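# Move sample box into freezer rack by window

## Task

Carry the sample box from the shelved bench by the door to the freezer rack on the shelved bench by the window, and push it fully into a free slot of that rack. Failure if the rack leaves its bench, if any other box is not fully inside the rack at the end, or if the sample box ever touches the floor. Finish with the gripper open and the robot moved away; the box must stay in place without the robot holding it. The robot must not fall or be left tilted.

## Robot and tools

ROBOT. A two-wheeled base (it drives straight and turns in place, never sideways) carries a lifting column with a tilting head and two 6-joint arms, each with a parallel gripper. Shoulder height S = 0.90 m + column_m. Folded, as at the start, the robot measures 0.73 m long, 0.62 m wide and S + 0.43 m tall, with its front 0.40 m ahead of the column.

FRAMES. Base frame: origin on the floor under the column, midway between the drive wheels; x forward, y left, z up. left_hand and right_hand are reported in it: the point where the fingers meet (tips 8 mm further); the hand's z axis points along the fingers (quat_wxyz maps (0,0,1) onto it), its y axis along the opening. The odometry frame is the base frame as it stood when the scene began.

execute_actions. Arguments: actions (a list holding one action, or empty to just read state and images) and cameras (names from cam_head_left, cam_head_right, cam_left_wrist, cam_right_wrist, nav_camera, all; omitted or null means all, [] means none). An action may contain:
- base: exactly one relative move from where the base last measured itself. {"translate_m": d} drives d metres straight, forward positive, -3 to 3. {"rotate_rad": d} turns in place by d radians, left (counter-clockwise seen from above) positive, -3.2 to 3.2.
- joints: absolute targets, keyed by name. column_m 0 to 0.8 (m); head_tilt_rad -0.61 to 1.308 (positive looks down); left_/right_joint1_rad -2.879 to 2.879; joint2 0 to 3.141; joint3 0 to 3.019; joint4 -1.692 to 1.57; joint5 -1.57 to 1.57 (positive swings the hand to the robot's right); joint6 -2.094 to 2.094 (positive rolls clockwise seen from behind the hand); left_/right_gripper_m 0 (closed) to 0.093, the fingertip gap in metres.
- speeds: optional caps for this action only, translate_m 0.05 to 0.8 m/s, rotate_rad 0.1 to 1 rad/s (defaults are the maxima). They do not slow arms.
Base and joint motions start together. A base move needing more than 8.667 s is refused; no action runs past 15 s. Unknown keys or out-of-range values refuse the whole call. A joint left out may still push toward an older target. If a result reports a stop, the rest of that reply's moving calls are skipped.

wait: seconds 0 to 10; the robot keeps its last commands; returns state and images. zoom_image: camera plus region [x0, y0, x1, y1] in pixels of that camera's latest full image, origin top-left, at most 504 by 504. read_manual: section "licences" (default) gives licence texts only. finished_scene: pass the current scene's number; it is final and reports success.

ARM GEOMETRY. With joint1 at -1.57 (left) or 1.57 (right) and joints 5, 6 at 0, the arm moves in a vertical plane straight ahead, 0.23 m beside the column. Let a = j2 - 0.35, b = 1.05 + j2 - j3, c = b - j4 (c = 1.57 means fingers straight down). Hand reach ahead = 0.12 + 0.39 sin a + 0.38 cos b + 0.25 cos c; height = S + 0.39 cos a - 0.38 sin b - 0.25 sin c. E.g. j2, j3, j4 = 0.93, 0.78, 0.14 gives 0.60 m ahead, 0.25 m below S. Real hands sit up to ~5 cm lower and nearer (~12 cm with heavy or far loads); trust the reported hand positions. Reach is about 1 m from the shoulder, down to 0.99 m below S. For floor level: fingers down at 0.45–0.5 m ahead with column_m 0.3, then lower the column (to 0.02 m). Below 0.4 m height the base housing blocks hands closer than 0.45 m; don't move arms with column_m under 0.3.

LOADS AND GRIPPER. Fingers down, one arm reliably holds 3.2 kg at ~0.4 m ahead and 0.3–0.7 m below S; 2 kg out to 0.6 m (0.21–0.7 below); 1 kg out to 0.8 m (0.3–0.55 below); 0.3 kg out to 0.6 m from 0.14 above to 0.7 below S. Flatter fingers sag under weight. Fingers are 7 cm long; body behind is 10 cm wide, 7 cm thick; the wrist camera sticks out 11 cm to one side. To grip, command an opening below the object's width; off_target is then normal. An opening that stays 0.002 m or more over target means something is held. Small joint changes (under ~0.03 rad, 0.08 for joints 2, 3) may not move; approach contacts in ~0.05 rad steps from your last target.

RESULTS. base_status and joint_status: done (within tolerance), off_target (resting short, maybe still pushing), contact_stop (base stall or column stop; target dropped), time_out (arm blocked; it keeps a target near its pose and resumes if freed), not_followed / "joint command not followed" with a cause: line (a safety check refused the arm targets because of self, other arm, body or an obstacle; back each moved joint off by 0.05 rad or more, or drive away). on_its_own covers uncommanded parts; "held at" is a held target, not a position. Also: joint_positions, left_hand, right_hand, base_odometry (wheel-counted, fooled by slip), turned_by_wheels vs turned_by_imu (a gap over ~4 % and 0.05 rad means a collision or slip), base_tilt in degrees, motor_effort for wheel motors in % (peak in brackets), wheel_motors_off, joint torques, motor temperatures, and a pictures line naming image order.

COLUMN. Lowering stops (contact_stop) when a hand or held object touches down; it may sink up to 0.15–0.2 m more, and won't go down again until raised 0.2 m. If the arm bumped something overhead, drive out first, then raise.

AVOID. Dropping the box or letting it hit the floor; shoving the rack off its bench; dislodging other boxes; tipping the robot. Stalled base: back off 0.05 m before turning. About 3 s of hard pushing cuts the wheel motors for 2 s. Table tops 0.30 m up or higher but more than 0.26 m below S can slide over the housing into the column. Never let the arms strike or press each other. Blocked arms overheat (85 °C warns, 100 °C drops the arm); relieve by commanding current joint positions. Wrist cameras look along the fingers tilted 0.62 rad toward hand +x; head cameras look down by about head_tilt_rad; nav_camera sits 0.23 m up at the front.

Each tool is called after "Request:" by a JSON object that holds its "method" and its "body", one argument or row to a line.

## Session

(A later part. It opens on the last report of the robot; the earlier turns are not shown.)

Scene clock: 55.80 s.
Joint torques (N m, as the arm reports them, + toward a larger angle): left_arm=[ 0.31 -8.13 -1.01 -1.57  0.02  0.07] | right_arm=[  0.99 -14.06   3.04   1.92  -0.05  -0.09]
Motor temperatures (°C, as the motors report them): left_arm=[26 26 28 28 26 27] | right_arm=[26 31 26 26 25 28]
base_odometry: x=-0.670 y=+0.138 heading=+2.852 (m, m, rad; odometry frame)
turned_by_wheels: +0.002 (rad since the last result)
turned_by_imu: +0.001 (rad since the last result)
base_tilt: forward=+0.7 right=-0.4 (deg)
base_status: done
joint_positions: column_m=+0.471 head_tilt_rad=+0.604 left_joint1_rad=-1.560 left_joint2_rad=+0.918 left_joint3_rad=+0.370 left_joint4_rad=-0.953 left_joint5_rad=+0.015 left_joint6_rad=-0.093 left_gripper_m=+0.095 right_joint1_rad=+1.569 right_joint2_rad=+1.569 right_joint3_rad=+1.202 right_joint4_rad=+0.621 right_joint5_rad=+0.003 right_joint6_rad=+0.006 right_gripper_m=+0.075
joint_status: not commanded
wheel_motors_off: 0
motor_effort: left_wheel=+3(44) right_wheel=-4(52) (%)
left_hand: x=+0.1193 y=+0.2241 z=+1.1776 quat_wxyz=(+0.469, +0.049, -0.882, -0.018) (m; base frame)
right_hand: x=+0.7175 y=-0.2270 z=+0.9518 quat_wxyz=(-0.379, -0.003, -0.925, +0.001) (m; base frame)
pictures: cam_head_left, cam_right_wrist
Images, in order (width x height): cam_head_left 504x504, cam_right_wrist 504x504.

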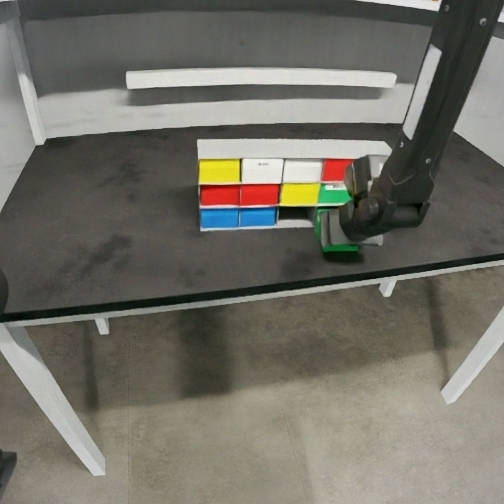

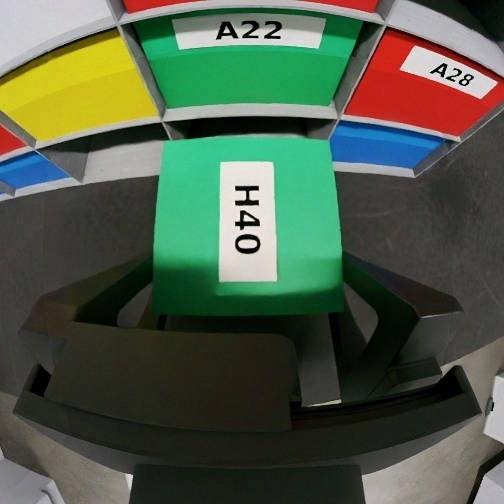

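Request:
{"method": "execute_actions", "body": {
  "actions": [
    {"base": {"rotate_rad": -0.003}, "joints": {"column_m": 0.4725}, "speeds": {"rotate_rad": 0.1}}
  ],
  "cameras": ["cam_head_left", "cam_right_wrist"]
}}

Request:
{"method": "zoom_image", "body": {
  "camera": "cam_right_wrist",
  "region": [140, 70, 360, 180]
}}

Scene clock: 60.97 s.
Joint torques (N m, as the arm reports them, + toward a larger angle): left_arm=[ 0.38 -7.49 -1.21 -1.72  0.02  0.07] | right_arm=[  0.42 -13.86   3.13   2.16  -0.04  -0.09]
Motor temperatures (°C, as the motors report them): left_arm=[26 26 28 28 26 27] | right_arm=[26 31 26 26 25 28]
base_odometry: x=-0.670 y=+0.138 heading=+2.851 (m, m, rad; odometry frame)
turned_by_wheels: -0.001 (rad since the last result)
turned_by_imu: -0.002 (rad since the last result)
base_tilt: forward=+0.7 right=-0.4 (deg)
base_status: done
joint_positions: column_m=+0.472 head_tilt_rad=+0.604 left_joint1_rad=-1.560 left_joint2_rad=+0.918 left_joint3_rad=+0.370 left_joint4_rad=-0.953 left_joint5_rad=+0.015 left_joint6_rad=-0.093 left_gripper_m=+0.095 right_joint1_rad=+1.568 right_joint2_rad=+1.569 right_joint3_rad=+1.202 right_joint4_rad=+0.621 right_joint5_rad=+0.003 right_joint6_rad=+0.006 right_gripper_m=+0.075
joint_status: all done
wheel_motors_off: 0
motor_effort: left_wheel=+2(35) right_wheel=-2(34) (%)
left_hand: x=+0.1193 y=+0.2241 z=+1.1789 quat_wxyz=(+0.469, +0.049, -0.882, -0.018) (m; base frame)
right_hand: x=+0.7175 y=-0.2276 z=+0.9532 quat_wxyz=(-0.379, -0.003, -0.925, +0.001) (m; base frame)
pictures: cam_head_left, cam_right_wrist
Images, in order (width x height): cam_head_left 504x504, cam_right_wrist 504x504.

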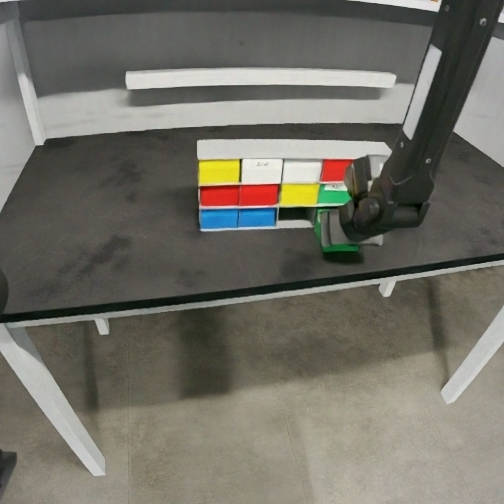

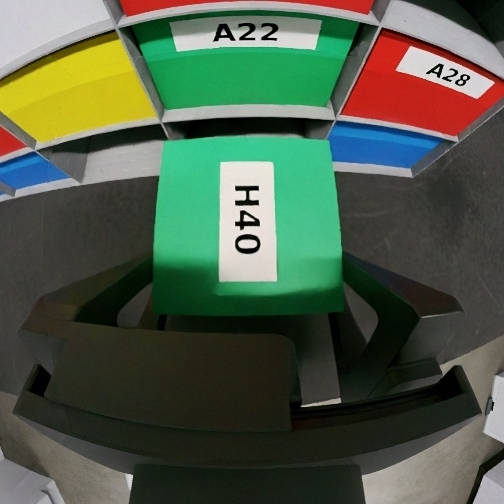

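Region (140, 70, 360, 180) of cam_right_wrist's 504x504 image, scaled by 2.291, with more detail than that image has.

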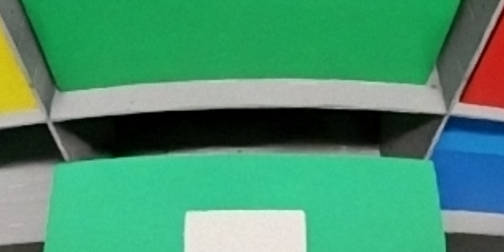

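Request:
{"method": "execute_actions", "body": {
  "actions": []
}}

Scene clock: 62.33 s.
Joint torques (N m, as the arm reports them, + toward a larger angle): left_arm=[ 0.15 -8.08 -1.08 -1.54  0.03  0.07] | right_arm=[  0.72 -14.07   3.07   1.99  -0.05  -0.09]
Motor temperatures (°C, as the motors report them): left_arm=[26 26 28 28 26 27] | right_arm=[26 31 26 26 25 28]
base_odometry: x=-0.670 y=+0.138 heading=+2.851 (m, m, rad; odometry frame)
turned_by_wheels: +0.000 (rad since the last result)
turned_by_imu: +0.000 (rad since the last result)
base_tilt: forward=+0.7 right=-0.4 (deg)
base_status: done
joint_positions: column_m=+0.472 head_tilt_rad=+0.604 left_joint1_rad=-1.560 left_joint2_rad=+0.918 left_joint3_rad=+0.370 left_joint4_rad=-0.953 left_joint5_rad=+0.015 left_joint6_rad=-0.093 left_gripper_m=+0.095 right_joint1_rad=+1.568 right_joint2_rad=+1.569 right_joint3_rad=+1.202 right_joint4_rad=+0.621 right_joint5_rad=+0.003 right_joint6_rad=+0.006 right_gripper_m=+0.075
joint_status: all done
wheel_motors_off: 0
motor_effort: left_wheel=+3(35) right_wheel=-2(34) (%)
left_hand: x=+0.1193 y=+0.2241 z=+1.1789 quat_wxyz=(+0.469, +0.049, -0.882, -0.018) (m; base frame)
right_hand: x=+0.7175 y=-0.2276 z=+0.9532 quat_wxyz=(-0.379, -0.003, -0.925, +0.001) (m; base frame)
pictures: cam_head_left, cam_head_right, cam_left_wrist, cam_right_wrist, nav_camera
Images, in order (width x height): cam_head_left 504x504, cam_head_right 504x504, cam_left_wrist 504x504, cam_right_wrist 504x504, nav_camera 504x504.

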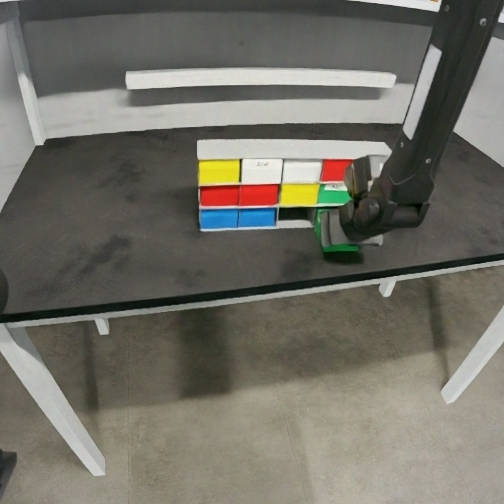

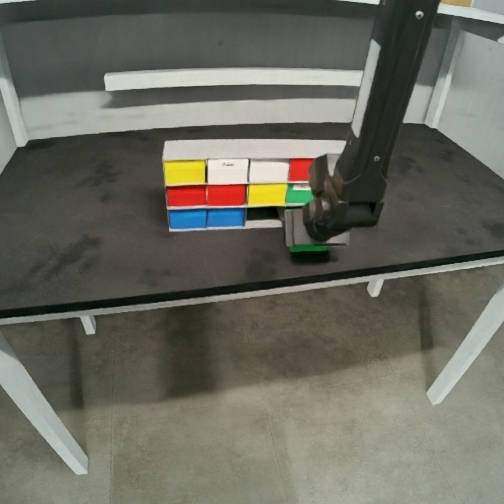

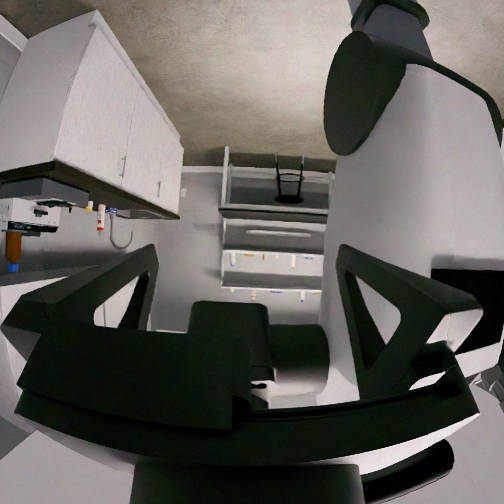

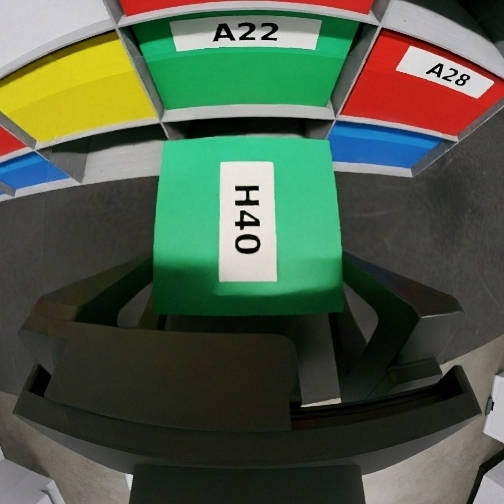

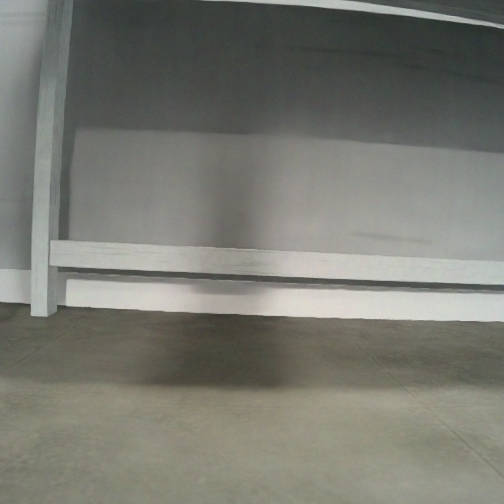

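Request:
{"method": "execute_actions", "body": {
  "actions": [
    {"base": {"translate_m": 0.015}, "speeds": {"translate_m": 0.05}}
  ],
  "cameras": ["cam_right_wrist", "cam_head_right"]
}}

Scene clock: 63.83 s.
Joint torques (N m, as the arm reports them, + toward a larger angle): left_arm=[ 0.17 -7.97 -1.11 -1.7   0.02  0.07] | right_arm=[  0.73 -14.18   3.07   2.    -0.05  -0.09]
Motor temperatures (°C, as the motors report them): left_arm=[26 26 28 28 26 27] | right_arm=[26 31 26 26 25 28]
base_odometry: x=-0.684 y=+0.143 heading=+2.851 (m, m, rad; odometry frame)
turned_by_wheels: +0.000 (rad since the last result)
turned_by_imu: +0.000 (rad since the last result)
base_tilt: forward=+0.7 right=-0.4 (deg)
base_status: done
joint_positions: column_m=+0.472 head_tilt_rad=+0.604 left_joint1_rad=-1.560 left_joint2_rad=+0.918 left_joint3_rad=+0.370 left_joint4_rad=-0.953 left_joint5_rad=+0.015 left_joint6_rad=-0.093 left_gripper_m=+0.095 right_joint1_rad=+1.568 right_joint2_rad=+1.569 right_joint3_rad=+1.202 right_joint4_rad=+0.621 right_joint5_rad=+0.003 right_joint6_rad=+0.006 right_gripper_m=+0.075
joint_status: not commanded
wheel_motors_off: 0
motor_effort: left_wheel=+0(34) right_wheel=-1(28) (%)
left_hand: x=+0.1193 y=+0.2241 z=+1.1789 quat_wxyz=(+0.469, +0.049, -0.882, -0.018) (m; base frame)
right_hand: x=+0.7176 y=-0.2276 z=+0.9533 quat_wxyz=(-0.379, -0.003, -0.925, +0.001) (m; base frame)
pictures: cam_head_right, cam_right_wrist
Images, in order (width x height): cam_head_right 504x504, cam_right_wrist 504x504.

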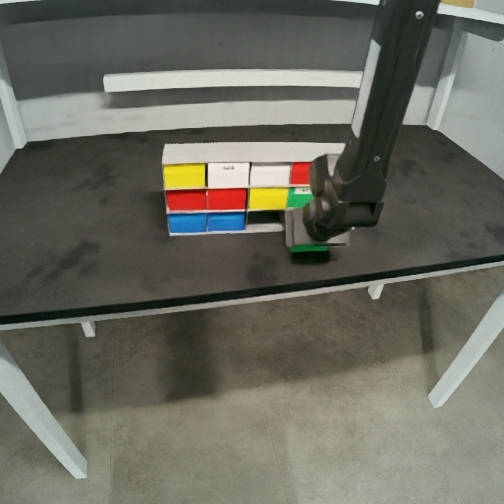

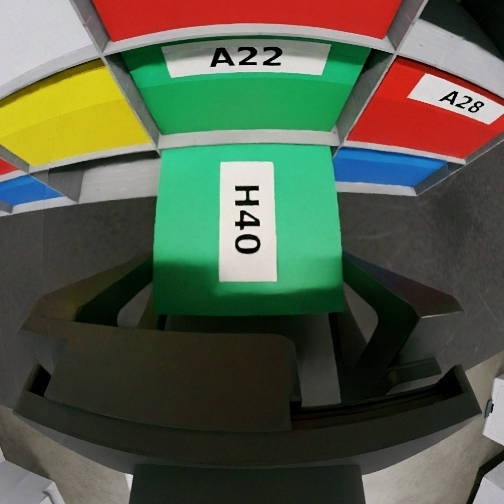

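Request:
{"method": "zoom_image", "body": {
  "camera": "cam_right_wrist",
  "region": [130, 90, 370, 230]
}}

Region (130, 90, 370, 230) of cam_right_wrist's 504x504 image, scaled by 2.100, with more detail than that image has; it fills the top 294 rows of this view, and the rest is white.

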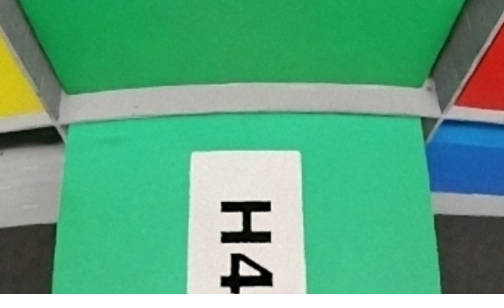

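Request:
{"method": "execute_actions", "body": {
  "actions": [
    {"base": {"translate_m": 0.022}, "speeds": {"translate_m": 0.05}}
  ],
  "cameras": ["cam_right_wrist", "cam_head_right"]
}}

Scene clock: 65.63 s.
Joint torques (N m, as the arm reports them, + toward a larger angle): left_arm=[ 0.24 -8.27 -1.14 -1.56  0.02  0.07] | right_arm=[  0.55 -14.9    3.33   1.92  -0.05  -0.1 ]
Motor temperatures (°C, as the motors report them): left_arm=[26 26 28 28 26 27] | right_arm=[26 31 26 26 25 28]
base_odometry: x=-0.705 y=+0.149 heading=+2.851 (m, m, rad; odometry frame)
turned_by_wheels: +0.000 (rad since the last result)
turned_by_imu: +0.000 (rad since the last result)
base_tilt: forward=+0.6 right=-0.4 (deg)
base_status: done
joint_positions: column_m=+0.472 head_tilt_rad=+0.604 left_joint1_rad=-1.560 left_joint2_rad=+0.918 left_joint3_rad=+0.371 left_joint4_rad=-0.953 left_joint5_rad=+0.015 left_joint6_rad=-0.093 left_gripper_m=+0.095 right_joint1_rad=+1.568 right_joint2_rad=+1.569 right_joint3_rad=+1.202 right_joint4_rad=+0.621 right_joint5_rad=+0.003 right_joint6_rad=+0.006 right_gripper_m=+0.075
joint_status: not commanded
wheel_motors_off: 0
motor_effort: left_wheel=-1(31) right_wheel=-2(32) (%)
left_hand: x=+0.1197 y=+0.2241 z=+1.1787 quat_wxyz=(+0.468, +0.049, -0.882, -0.018) (m; base frame)
right_hand: x=+0.7178 y=-0.2276 z=+0.9533 quat_wxyz=(-0.379, -0.003, -0.925, +0.001) (m; base frame)
pictures: cam_head_right, cam_right_wrist
Images, in order (width x height): cam_head_right 504x504, cam_right_wrist 504x504.

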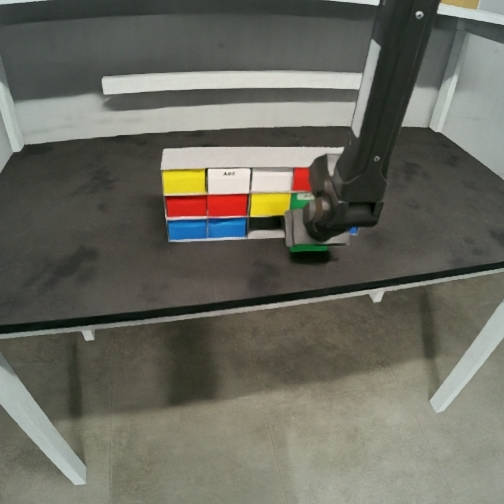

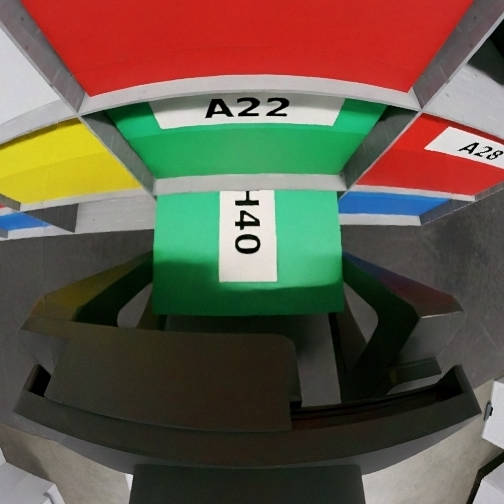

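Request:
{"method": "execute_actions", "body": {
  "actions": [
    {"base": {"translate_m": 0.006}, "speeds": {"translate_m": 0.05}}
  ],
  "cameras": ["cam_right_wrist"]
}}

Request:
{"method": "execute_actions", "body": {
  "actions": [
    {"joints": {"right_gripper_m": 0.093}}
  ],
  "cameras": ["cam_right_wrist"]
}}

Scene clock: 67.53 s.
Joint torques (N m, as the arm reports them, + toward a larger angle): left_arm=[ 0.4  -7.94 -1.27 -1.6   0.02  0.07] | right_arm=[  0.61 -14.19   3.06   2.11  -0.05  -0.09]
Motor temperatures (°C, as the motors report them): left_arm=[26 26 28 28 26 27] | right_arm=[26 31 26 26 25 28]
base_odometry: x=-0.711 y=+0.151 heading=+2.852 (m, m, rad; odometry frame)
turned_by_wheels: +0.000 (rad since the last result)
turned_by_imu: +0.000 (rad since the last result)
base_tilt: forward=+0.6 right=-0.4 (deg)
base_status: done
joint_positions: column_m=+0.472 head_tilt_rad=+0.604 left_joint1_rad=-1.560 left_joint2_rad=+0.918 left_joint3_rad=+0.373 left_joint4_rad=-0.953 left_joint5_rad=+0.015 left_joint6_rad=-0.093 left_gripper_m=+0.095 right_joint1_rad=+1.568 right_joint2_rad=+1.569 right_joint3_rad=+1.203 right_joint4_rad=+0.621 right_joint5_rad=+0.003 right_joint6_rad=+0.006 right_gripper_m=+0.075
joint_status: not commanded
wheel_motors_off: 0
motor_effort: left_wheel=+0(32) right_wheel=-2(31) (%)
left_hand: x=+0.1204 y=+0.2241 z=+1.1784 quat_wxyz=(+0.468, +0.049, -0.882, -0.018) (m; base frame)
right_hand: x=+0.7181 y=-0.2276 z=+0.9533 quat_wxyz=(-0.379, -0.003, -0.925, +0.001) (m; base frame)
pictures: cam_right_wrist
Images, in order (width x height): cam_right_wrist 504x504.

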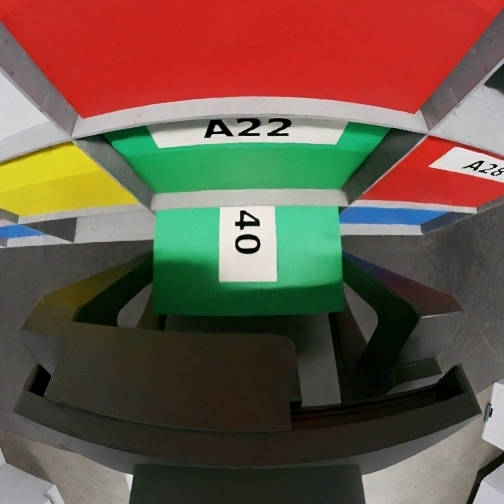

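Scene clock: 68.07 s.
Joint torques (N m, as the arm reports them, + toward a larger angle): left_arm=[ 0.32 -8.22 -1.39 -1.59  0.02  0.07] | right_arm=[  0.66 -14.03   2.98   1.95  -0.05  -0.09]
Motor temperatures (°C, as the motors report them): left_arm=[26 26 28 28 26 27] | right_arm=[26 31 26 26 25 28]
base_odometry: x=-0.711 y=+0.151 heading=+2.852 (m, m, rad; odometry frame)
turned_by_wheels: +0.000 (rad since the last result)
turned_by_imu: +0.000 (rad since the last result)
base_tilt: forward=+0.7 right=-0.4 (deg)
base_status: not commanded
joint_positions: column_m=+0.472 head_tilt_rad=+0.604 left_joint1_rad=-1.560 left_joint2_rad=+0.918 left_joint3_rad=+0.373 left_joint4_rad=-0.953 left_joint5_rad=+0.015 left_joint6_rad=-0.093 left_gripper_m=+0.095 right_joint1_rad=+1.568 right_joint2_rad=+1.569 right_joint3_rad=+1.203 right_joint4_rad=+0.623 right_joint5_rad=+0.003 right_joint6_rad=+0.006 right_gripper_m=+0.093
joint_status: all done
wheel_motors_off: 0
motor_effort: left_wheel=+0(0) right_wheel=+0(2) (%)
left_hand: x=+0.1204 y=+0.2241 z=+1.1784 quat_wxyz=(+0.468, +0.049, -0.882, -0.018) (m; base frame)
right_hand: x=+0.7183 y=-0.2276 z=+0.9536 quat_wxyz=(-0.380, -0.003, -0.925, +0.001) (m; base frame)
pictures: cam_right_wrist
Images, in order (width x height): cam_right_wrist 504x504.

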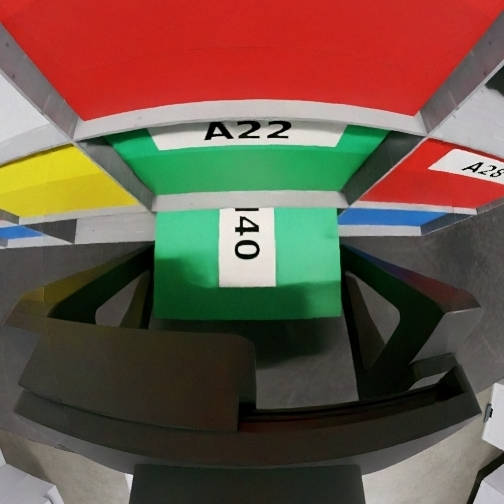

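Request:
{"method": "execute_actions", "body": {
  "actions": [
    {"base": {"translate_m": -0.08}, "speeds": {"translate_m": 0.15}}
  ],
  "cameras": ["cam_right_wrist"]
}}

Request:
{"method": "execute_actions", "body": {
  "actions": [
    {"joints": {"right_gripper_m": 0.035, "right_joint4_rad": 0.83, "column_m": 0.437}}
  ],
  "cameras": ["cam_right_wrist", "cam_head_right"]
}}

Scene clock: 70.60 s.
Joint torques (N m, as the arm reports them, + toward a larger angle): left_arm=[ 0.27 -7.99 -1.13 -1.65  0.    0.06] | right_arm=[  0.69 -14.04   3.13   1.85  -0.05  -0.09]
Motor temperatures (°C, as the motors report them): left_arm=[26 26 28 28 26 27] | right_arm=[26 31 26 26 25 28]
base_odometry: x=-0.634 y=+0.128 heading=+2.850 (m, m, rad; odometry frame)
turned_by_wheels: -0.001 (rad since the last result)
turned_by_imu: -0.001 (rad since the last result)
base_tilt: forward=+0.7 right=-0.4 (deg)
base_status: done
joint_positions: column_m=+0.472 head_tilt_rad=+0.604 left_joint1_rad=-1.560 left_joint2_rad=+0.918 left_joint3_rad=+0.370 left_joint4_rad=-0.953 left_joint5_rad=+0.015 left_joint6_rad=-0.093 left_gripper_m=+0.095 right_joint1_rad=+1.568 right_joint2_rad=+1.569 right_joint3_rad=+1.204 right_joint4_rad=+0.625 right_joint5_rad=+0.003 right_joint6_rad=+0.006 right_gripper_m=+0.093
joint_status: not commanded
wheel_motors_off: 0
motor_effort: left_wheel=-2(35) right_wheel=+6(37) (%)
left_hand: x=+0.1193 y=+0.2241 z=+1.1789 quat_wxyz=(+0.469, +0.049, -0.882, -0.018) (m; base frame)
right_hand: x=+0.7193 y=-0.2276 z=+0.9542 quat_wxyz=(-0.382, -0.003, -0.924, +0.001) (m; base frame)
pictures: cam_right_wrist
Images, in order (width x height): cam_right_wrist 504x504.

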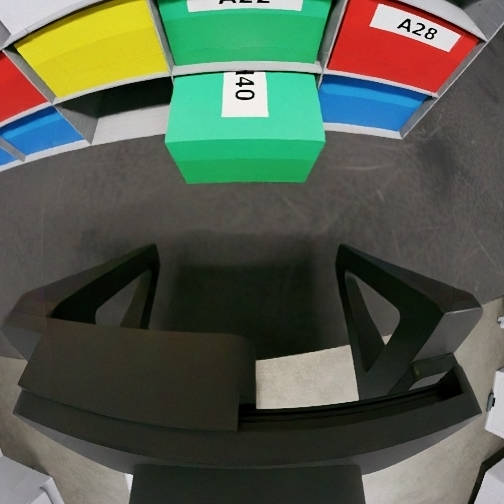

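Scene clock: 71.67 s.
Joint torques (N m, as the arm reports them, + toward a larger angle): left_arm=[ 0.35 -8.39 -1.1  -1.62  0.02  0.08] | right_arm=[  0.65 -14.68   3.3    1.94  -0.05  -0.1 ]
Motor temperatures (°C, as the motors report them): left_arm=[26 26 28 28 26 27] | right_arm=[26 31 26 26 25 28]
base_odometry: x=-0.634 y=+0.128 heading=+2.850 (m, m, rad; odometry frame)
turned_by_wheels: +0.000 (rad since the last result)
turned_by_imu: +0.000 (rad since the last result)
base_tilt: forward=+0.7 right=-0.4 (deg)
base_status: not commanded
joint_positions: column_m=+0.437 head_tilt_rad=+0.604 left_joint1_rad=-1.560 left_joint2_rad=+0.918 left_joint3_rad=+0.370 left_joint4_rad=-0.953 left_joint5_rad=+0.015 left_joint6_rad=-0.093 left_gripper_m=+0.095 right_joint1_rad=+1.568 right_joint2_rad=+1.569 right_joint3_rad=+1.204 right_joint4_rad=+0.811 right_joint5_rad=+0.003 right_joint6_rad=+0.006 right_gripper_m=+0.035
joint_status: all done
wheel_motors_off: 0
motor_effort: left_wheel=-2(1) right_wheel=+3(1) (%)
left_hand: x=+0.1193 y=+0.2241 z=+1.1435 quat_wxyz=(+0.469, +0.049, -0.882, -0.018) (m; base frame)
right_hand: x=+0.7487 y=-0.2275 z=+0.9540 quat_wxyz=(-0.466, -0.003, -0.885, +0.001) (m; base frame)
pictures: cam_head_right, cam_right_wrist
Images, in order (width x height): cam_head_right 504x504, cam_right_wrist 504x504.

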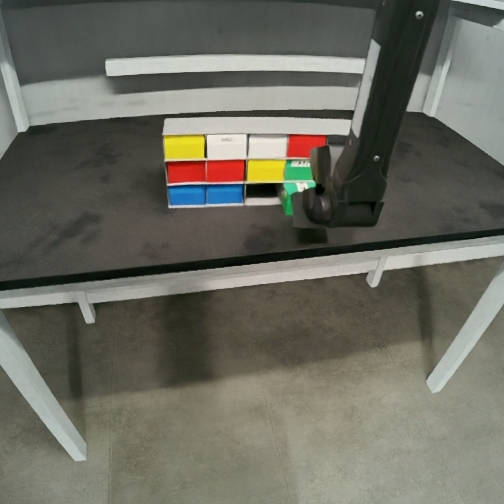

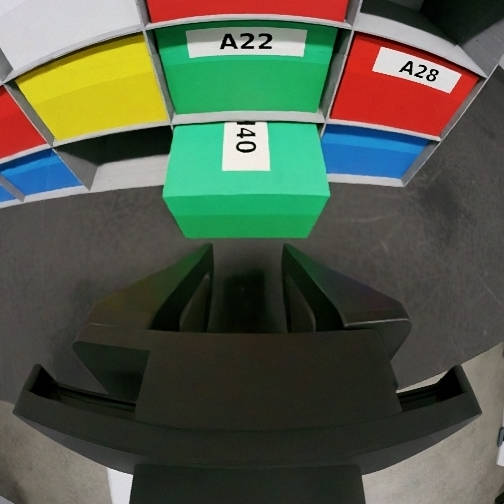

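Request:
{"method": "execute_actions", "body": {
  "actions": [
    {"base": {"translate_m": 0.052}, "speeds": {"translate_m": 0.05}}
  ],
  "cameras": ["cam_right_wrist", "cam_head_right"]
}}

Scene clock: 75.03 s.
Joint torques (N m, as the arm reports them, + toward a larger angle): left_arm=[ 0.31 -8.   -1.23 -1.69  0.01  0.07] | right_arm=[  0.64 -14.32   3.07   1.94  -0.05  -0.09]
Motor temperatures (°C, as the motors report them): left_arm=[26 26 28 28 26 27] | right_arm=[26 31 26 26 25 28]
base_odometry: x=-0.684 y=+0.143 heading=+2.851 (m, m, rad; odometry frame)
turned_by_wheels: +0.000 (rad since the last result)
turned_by_imu: +0.000 (rad since the last result)
base_tilt: forward=+0.6 right=-0.4 (deg)
base_status: done
joint_positions: column_m=+0.437 head_tilt_rad=+0.604 left_joint1_rad=-1.560 left_joint2_rad=+0.918 left_joint3_rad=+0.371 left_joint4_rad=-0.953 left_joint5_rad=+0.015 left_joint6_rad=-0.093 left_gripper_m=+0.095 right_joint1_rad=+1.568 right_joint2_rad=+1.569 right_joint3_rad=+1.203 right_joint4_rad=+0.811 right_joint5_rad=+0.003 right_joint6_rad=+0.006 right_gripper_m=+0.035
joint_status: not commanded
wheel_motors_off: 0
motor_effort: left_wheel=+0(31) right_wheel=+1(33) (%)
left_hand: x=+0.1195 y=+0.2241 z=+1.1434 quat_wxyz=(+0.469, +0.049, -0.882, -0.018) (m; base frame)
right_hand: x=+0.7485 y=-0.2275 z=+0.9539 quat_wxyz=(-0.466, -0.003, -0.885, +0.001) (m; base frame)
pictures: cam_head_right, cam_right_wrist
Images, in order (width x height): cam_head_right 504x504, cam_right_wrist 504x504.

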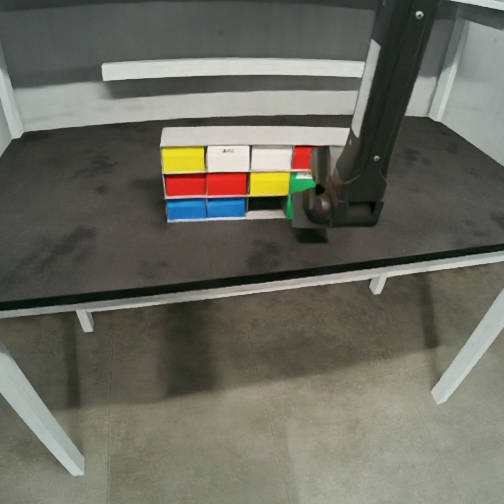

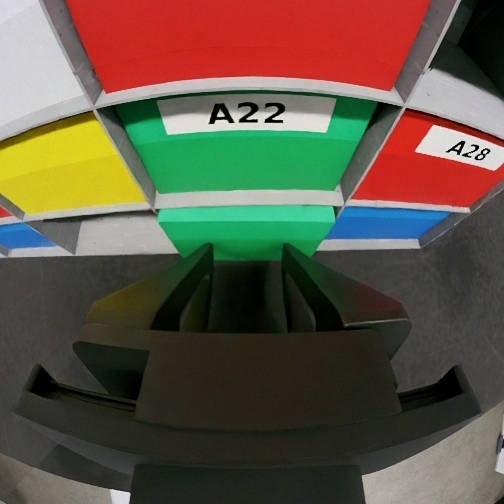

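Request:
{"method": "zoom_image", "body": {
  "camera": "cam_right_wrist",
  "region": [130, 160, 430, 290]
}}

Region (130, 160, 430, 290) of cam_right_wrist's 504x504 image, scaled by 1.680, with more detail than that image has; it fills the top 218 rows of this view, and the rest is white.

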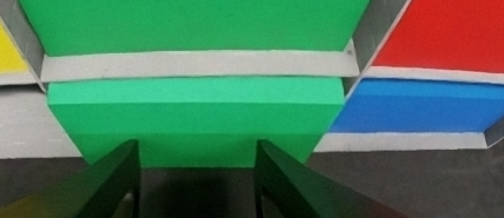

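Request:
{"method": "execute_actions", "body": {
  "actions": [
    {"base": {"translate_m": 0.011}, "speeds": {"translate_m": 0.05}}
  ],
  "cameras": ["cam_right_wrist", "cam_head_right"]
}}

Request:
{"method": "zoom_image", "body": {
  "camera": "cam_right_wrist",
  "region": [130, 160, 430, 290]
}}

Scene clock: 76.67 s.
Joint torques (N m, as the arm reports them, + toward a larger angle): left_arm=[ 0.51 -8.41 -1.14 -1.6   0.02  0.07] | right_arm=[  0.64 -14.03   3.1    1.93  -0.05  -0.09]
Motor temperatures (°C, as the motors report them): left_arm=[26 26 28 28 26 27] | right_arm=[26 31 26 26 25 28]
base_odometry: x=-0.695 y=+0.146 heading=+2.851 (m, m, rad; odometry frame)
turned_by_wheels: +0.000 (rad since the last result)
turned_by_imu: +0.000 (rad since the last result)
base_tilt: forward=+0.7 right=-0.4 (deg)
base_status: done
joint_positions: column_m=+0.437 head_tilt_rad=+0.604 left_joint1_rad=-1.560 left_joint2_rad=+0.918 left_joint3_rad=+0.371 left_joint4_rad=-0.953 left_joint5_rad=+0.015 left_joint6_rad=-0.093 left_gripper_m=+0.095 right_joint1_rad=+1.568 right_joint2_rad=+1.569 right_joint3_rad=+1.203 right_joint4_rad=+0.811 right_joint5_rad=+0.003 right_joint6_rad=+0.006 right_gripper_m=+0.035
joint_status: not commanded
wheel_motors_off: 0
motor_effort: left_wheel=-1(35) right_wheel=+0(32) (%)
left_hand: x=+0.1197 y=+0.2241 z=+1.1434 quat_wxyz=(+0.468, +0.049, -0.882, -0.018) (m; base frame)
right_hand: x=+0.7485 y=-0.2275 z=+0.9539 quat_wxyz=(-0.466, -0.003, -0.885, +0.001) (m; base frame)
pictures: cam_head_right, cam_right_wrist
Images, in order (width x height): cam_head_right 504x504, cam_right_wrist 504x504.

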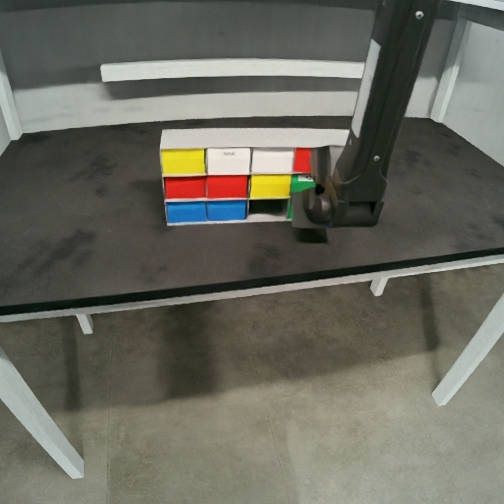

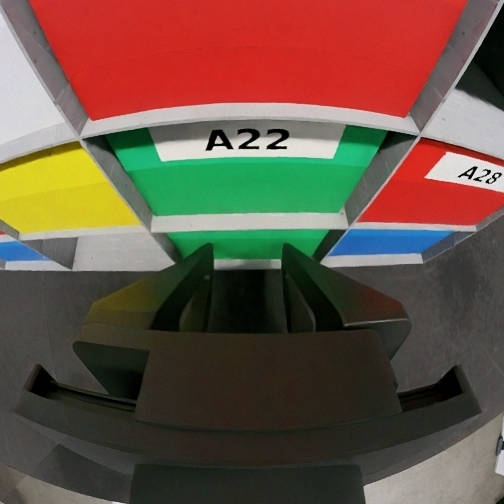

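Region (130, 160, 430, 290) of cam_right_wrist's 504x504 image, scaled by 1.680, with more detail than that image has; it fills the top 218 rows of this view, and the rest is white.

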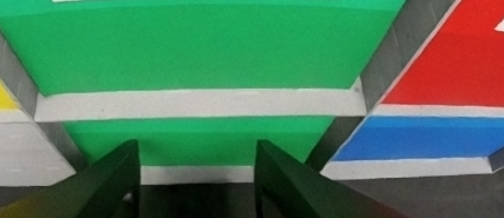

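Request:
{"method": "execute_actions", "body": {
  "actions": [
    {"base": {"translate_m": 0.003}, "speeds": {"translate_m": 0.05}}
  ],
  "cameras": ["cam_right_wrist"]
}}

Request:
{"method": "zoom_image", "body": {
  "camera": "cam_right_wrist",
  "region": [130, 160, 430, 290]
}}

Scene clock: 78.30 s.
Joint torques (N m, as the arm reports them, + toward a larger angle): left_arm=[ 0.13 -7.97 -1.17 -1.71  0.01  0.06] | right_arm=[  0.68 -14.14   3.13   1.96  -0.05  -0.09]
Motor temperatures (°C, as the motors report them): left_arm=[26 26 28 28 26 27] | right_arm=[26 31 26 26 25 28]
base_odometry: x=-0.698 y=+0.147 heading=+2.851 (m, m, rad; odometry frame)
turned_by_wheels: +0.000 (rad since the last result)
turned_by_imu: +0.000 (rad since the last result)
base_tilt: forward=+0.6 right=-0.4 (deg)
base_status: done
joint_positions: column_m=+0.437 head_tilt_rad=+0.604 left_joint1_rad=-1.560 left_joint2_rad=+0.918 left_joint3_rad=+0.371 left_joint4_rad=-0.953 left_joint5_rad=+0.015 left_joint6_rad=-0.093 left_gripper_m=+0.095 right_joint1_rad=+1.568 right_joint2_rad=+1.569 right_joint3_rad=+1.204 right_joint4_rad=+0.811 right_joint5_rad=+0.003 right_joint6_rad=+0.006 right_gripper_m=+0.035
joint_status: not commanded
wheel_motors_off: 0
motor_effort: left_wheel=+0(34) right_wheel=-3(33) (%)
left_hand: x=+0.1197 y=+0.2241 z=+1.1434 quat_wxyz=(+0.468, +0.049, -0.882, -0.018) (m; base frame)
right_hand: x=+0.7487 y=-0.2275 z=+0.9540 quat_wxyz=(-0.466, -0.003, -0.885, +0.001) (m; base frame)
pictures: cam_right_wrist
Images, in order (width x height): cam_right_wrist 504x504.

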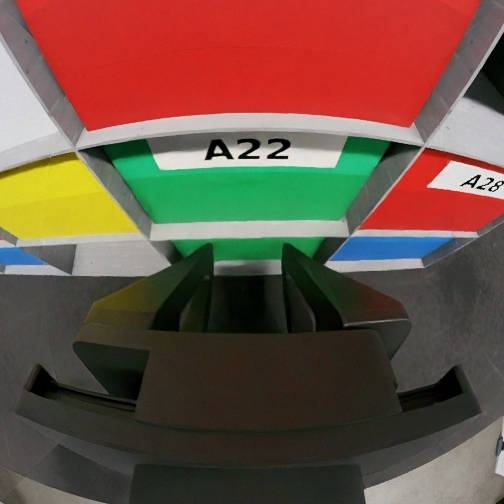

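Region (130, 160, 430, 290) of cam_right_wrist's 504x504 image, scaled by 1.680, with more detail than that image has; it fills the top 218 rows of this view, and the rest is white.

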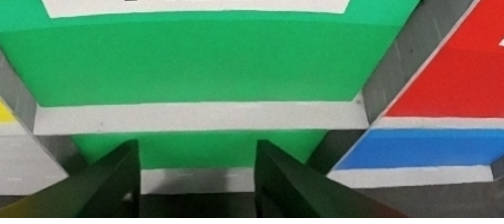

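Request:
{"method": "execute_actions", "body": {
  "actions": [
    {"base": {"translate_m": -0.4}}
  ],
  "cameras": ["cam_right_wrist", "cam_head_right", "cam_head_left"]
}}

Scene clock: 81.10 s.
Joint torques (N m, as the arm reports them, + toward a larger angle): left_arm=[ 0.14 -7.49 -1.06 -1.63  0.02  0.07] | right_arm=[  0.26 -14.39   3.22   1.92  -0.05  -0.09]
Motor temperatures (°C, as the motors report them): left_arm=[26 26 28 28 26 27] | right_arm=[26 31 26 26 25 28]
base_odometry: x=-0.314 y=+0.032 heading=+2.853 (m, m, rad; odometry frame)
turned_by_wheels: +0.002 (rad since the last result)
turned_by_imu: +0.002 (rad since the last result)
base_tilt: forward=+0.6 right=-0.3 (deg)
base_status: done
joint_positions: column_m=+0.437 head_tilt_rad=+0.604 left_joint1_rad=-1.560 left_joint2_rad=+0.917 left_joint3_rad=+0.368 left_joint4_rad=-0.953 left_joint5_rad=+0.015 left_joint6_rad=-0.093 left_gripper_m=+0.095 right_joint1_rad=+1.569 right_joint2_rad=+1.569 right_joint3_rad=+1.203 right_joint4_rad=+0.811 right_joint5_rad=+0.003 right_joint6_rad=+0.006 right_gripper_m=+0.035
joint_status: not commanded
wheel_motors_off: 0
motor_effort: left_wheel=+2(70) right_wheel=-2(56) (%)
left_hand: x=+0.1181 y=+0.2241 z=+1.1440 quat_wxyz=(+0.470, +0.049, -0.881, -0.018) (m; base frame)
right_hand: x=+0.7481 y=-0.2273 z=+0.9537 quat_wxyz=(-0.466, -0.003, -0.885, +0.001) (m; base frame)
pictures: cam_head_left, cam_head_right, cam_right_wrist
Images, in order (width x height): cam_head_left 504x504, cam_head_right 504x504, cam_right_wrist 504x504.

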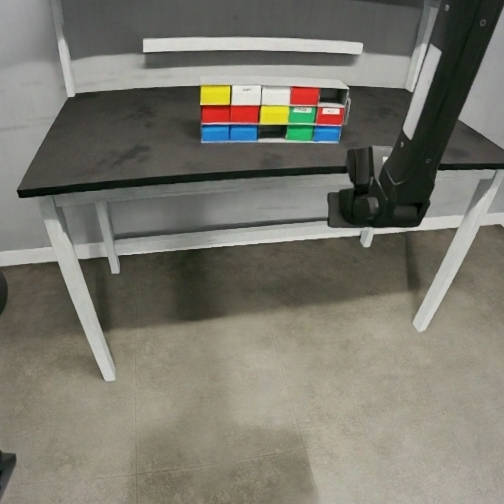

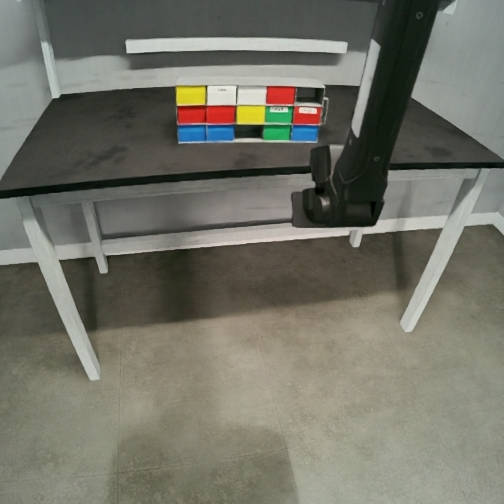

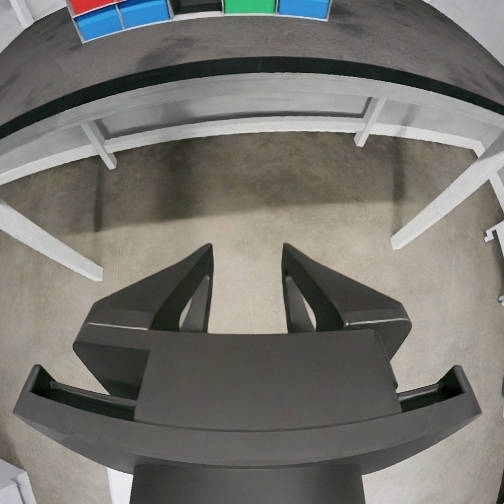

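Request:
{"method": "zoom_image", "body": {
  "camera": "cam_head_left",
  "region": [185, 65, 365, 155]
}}

Region (185, 65, 365, 155) of cam_head_left's 504x504 image, scaled by 2.800, with more detail than that image has.

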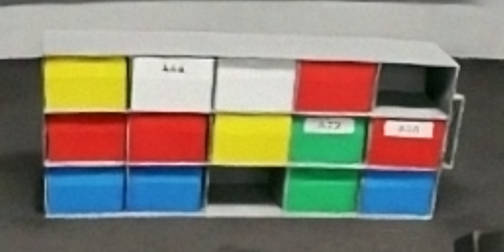

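All boxes are seated in the rack, and the robot is clear of it.

Request:
{"method": "finished_scene", "body": {
  "scene": 2
}}

The scene is finished: the task was done.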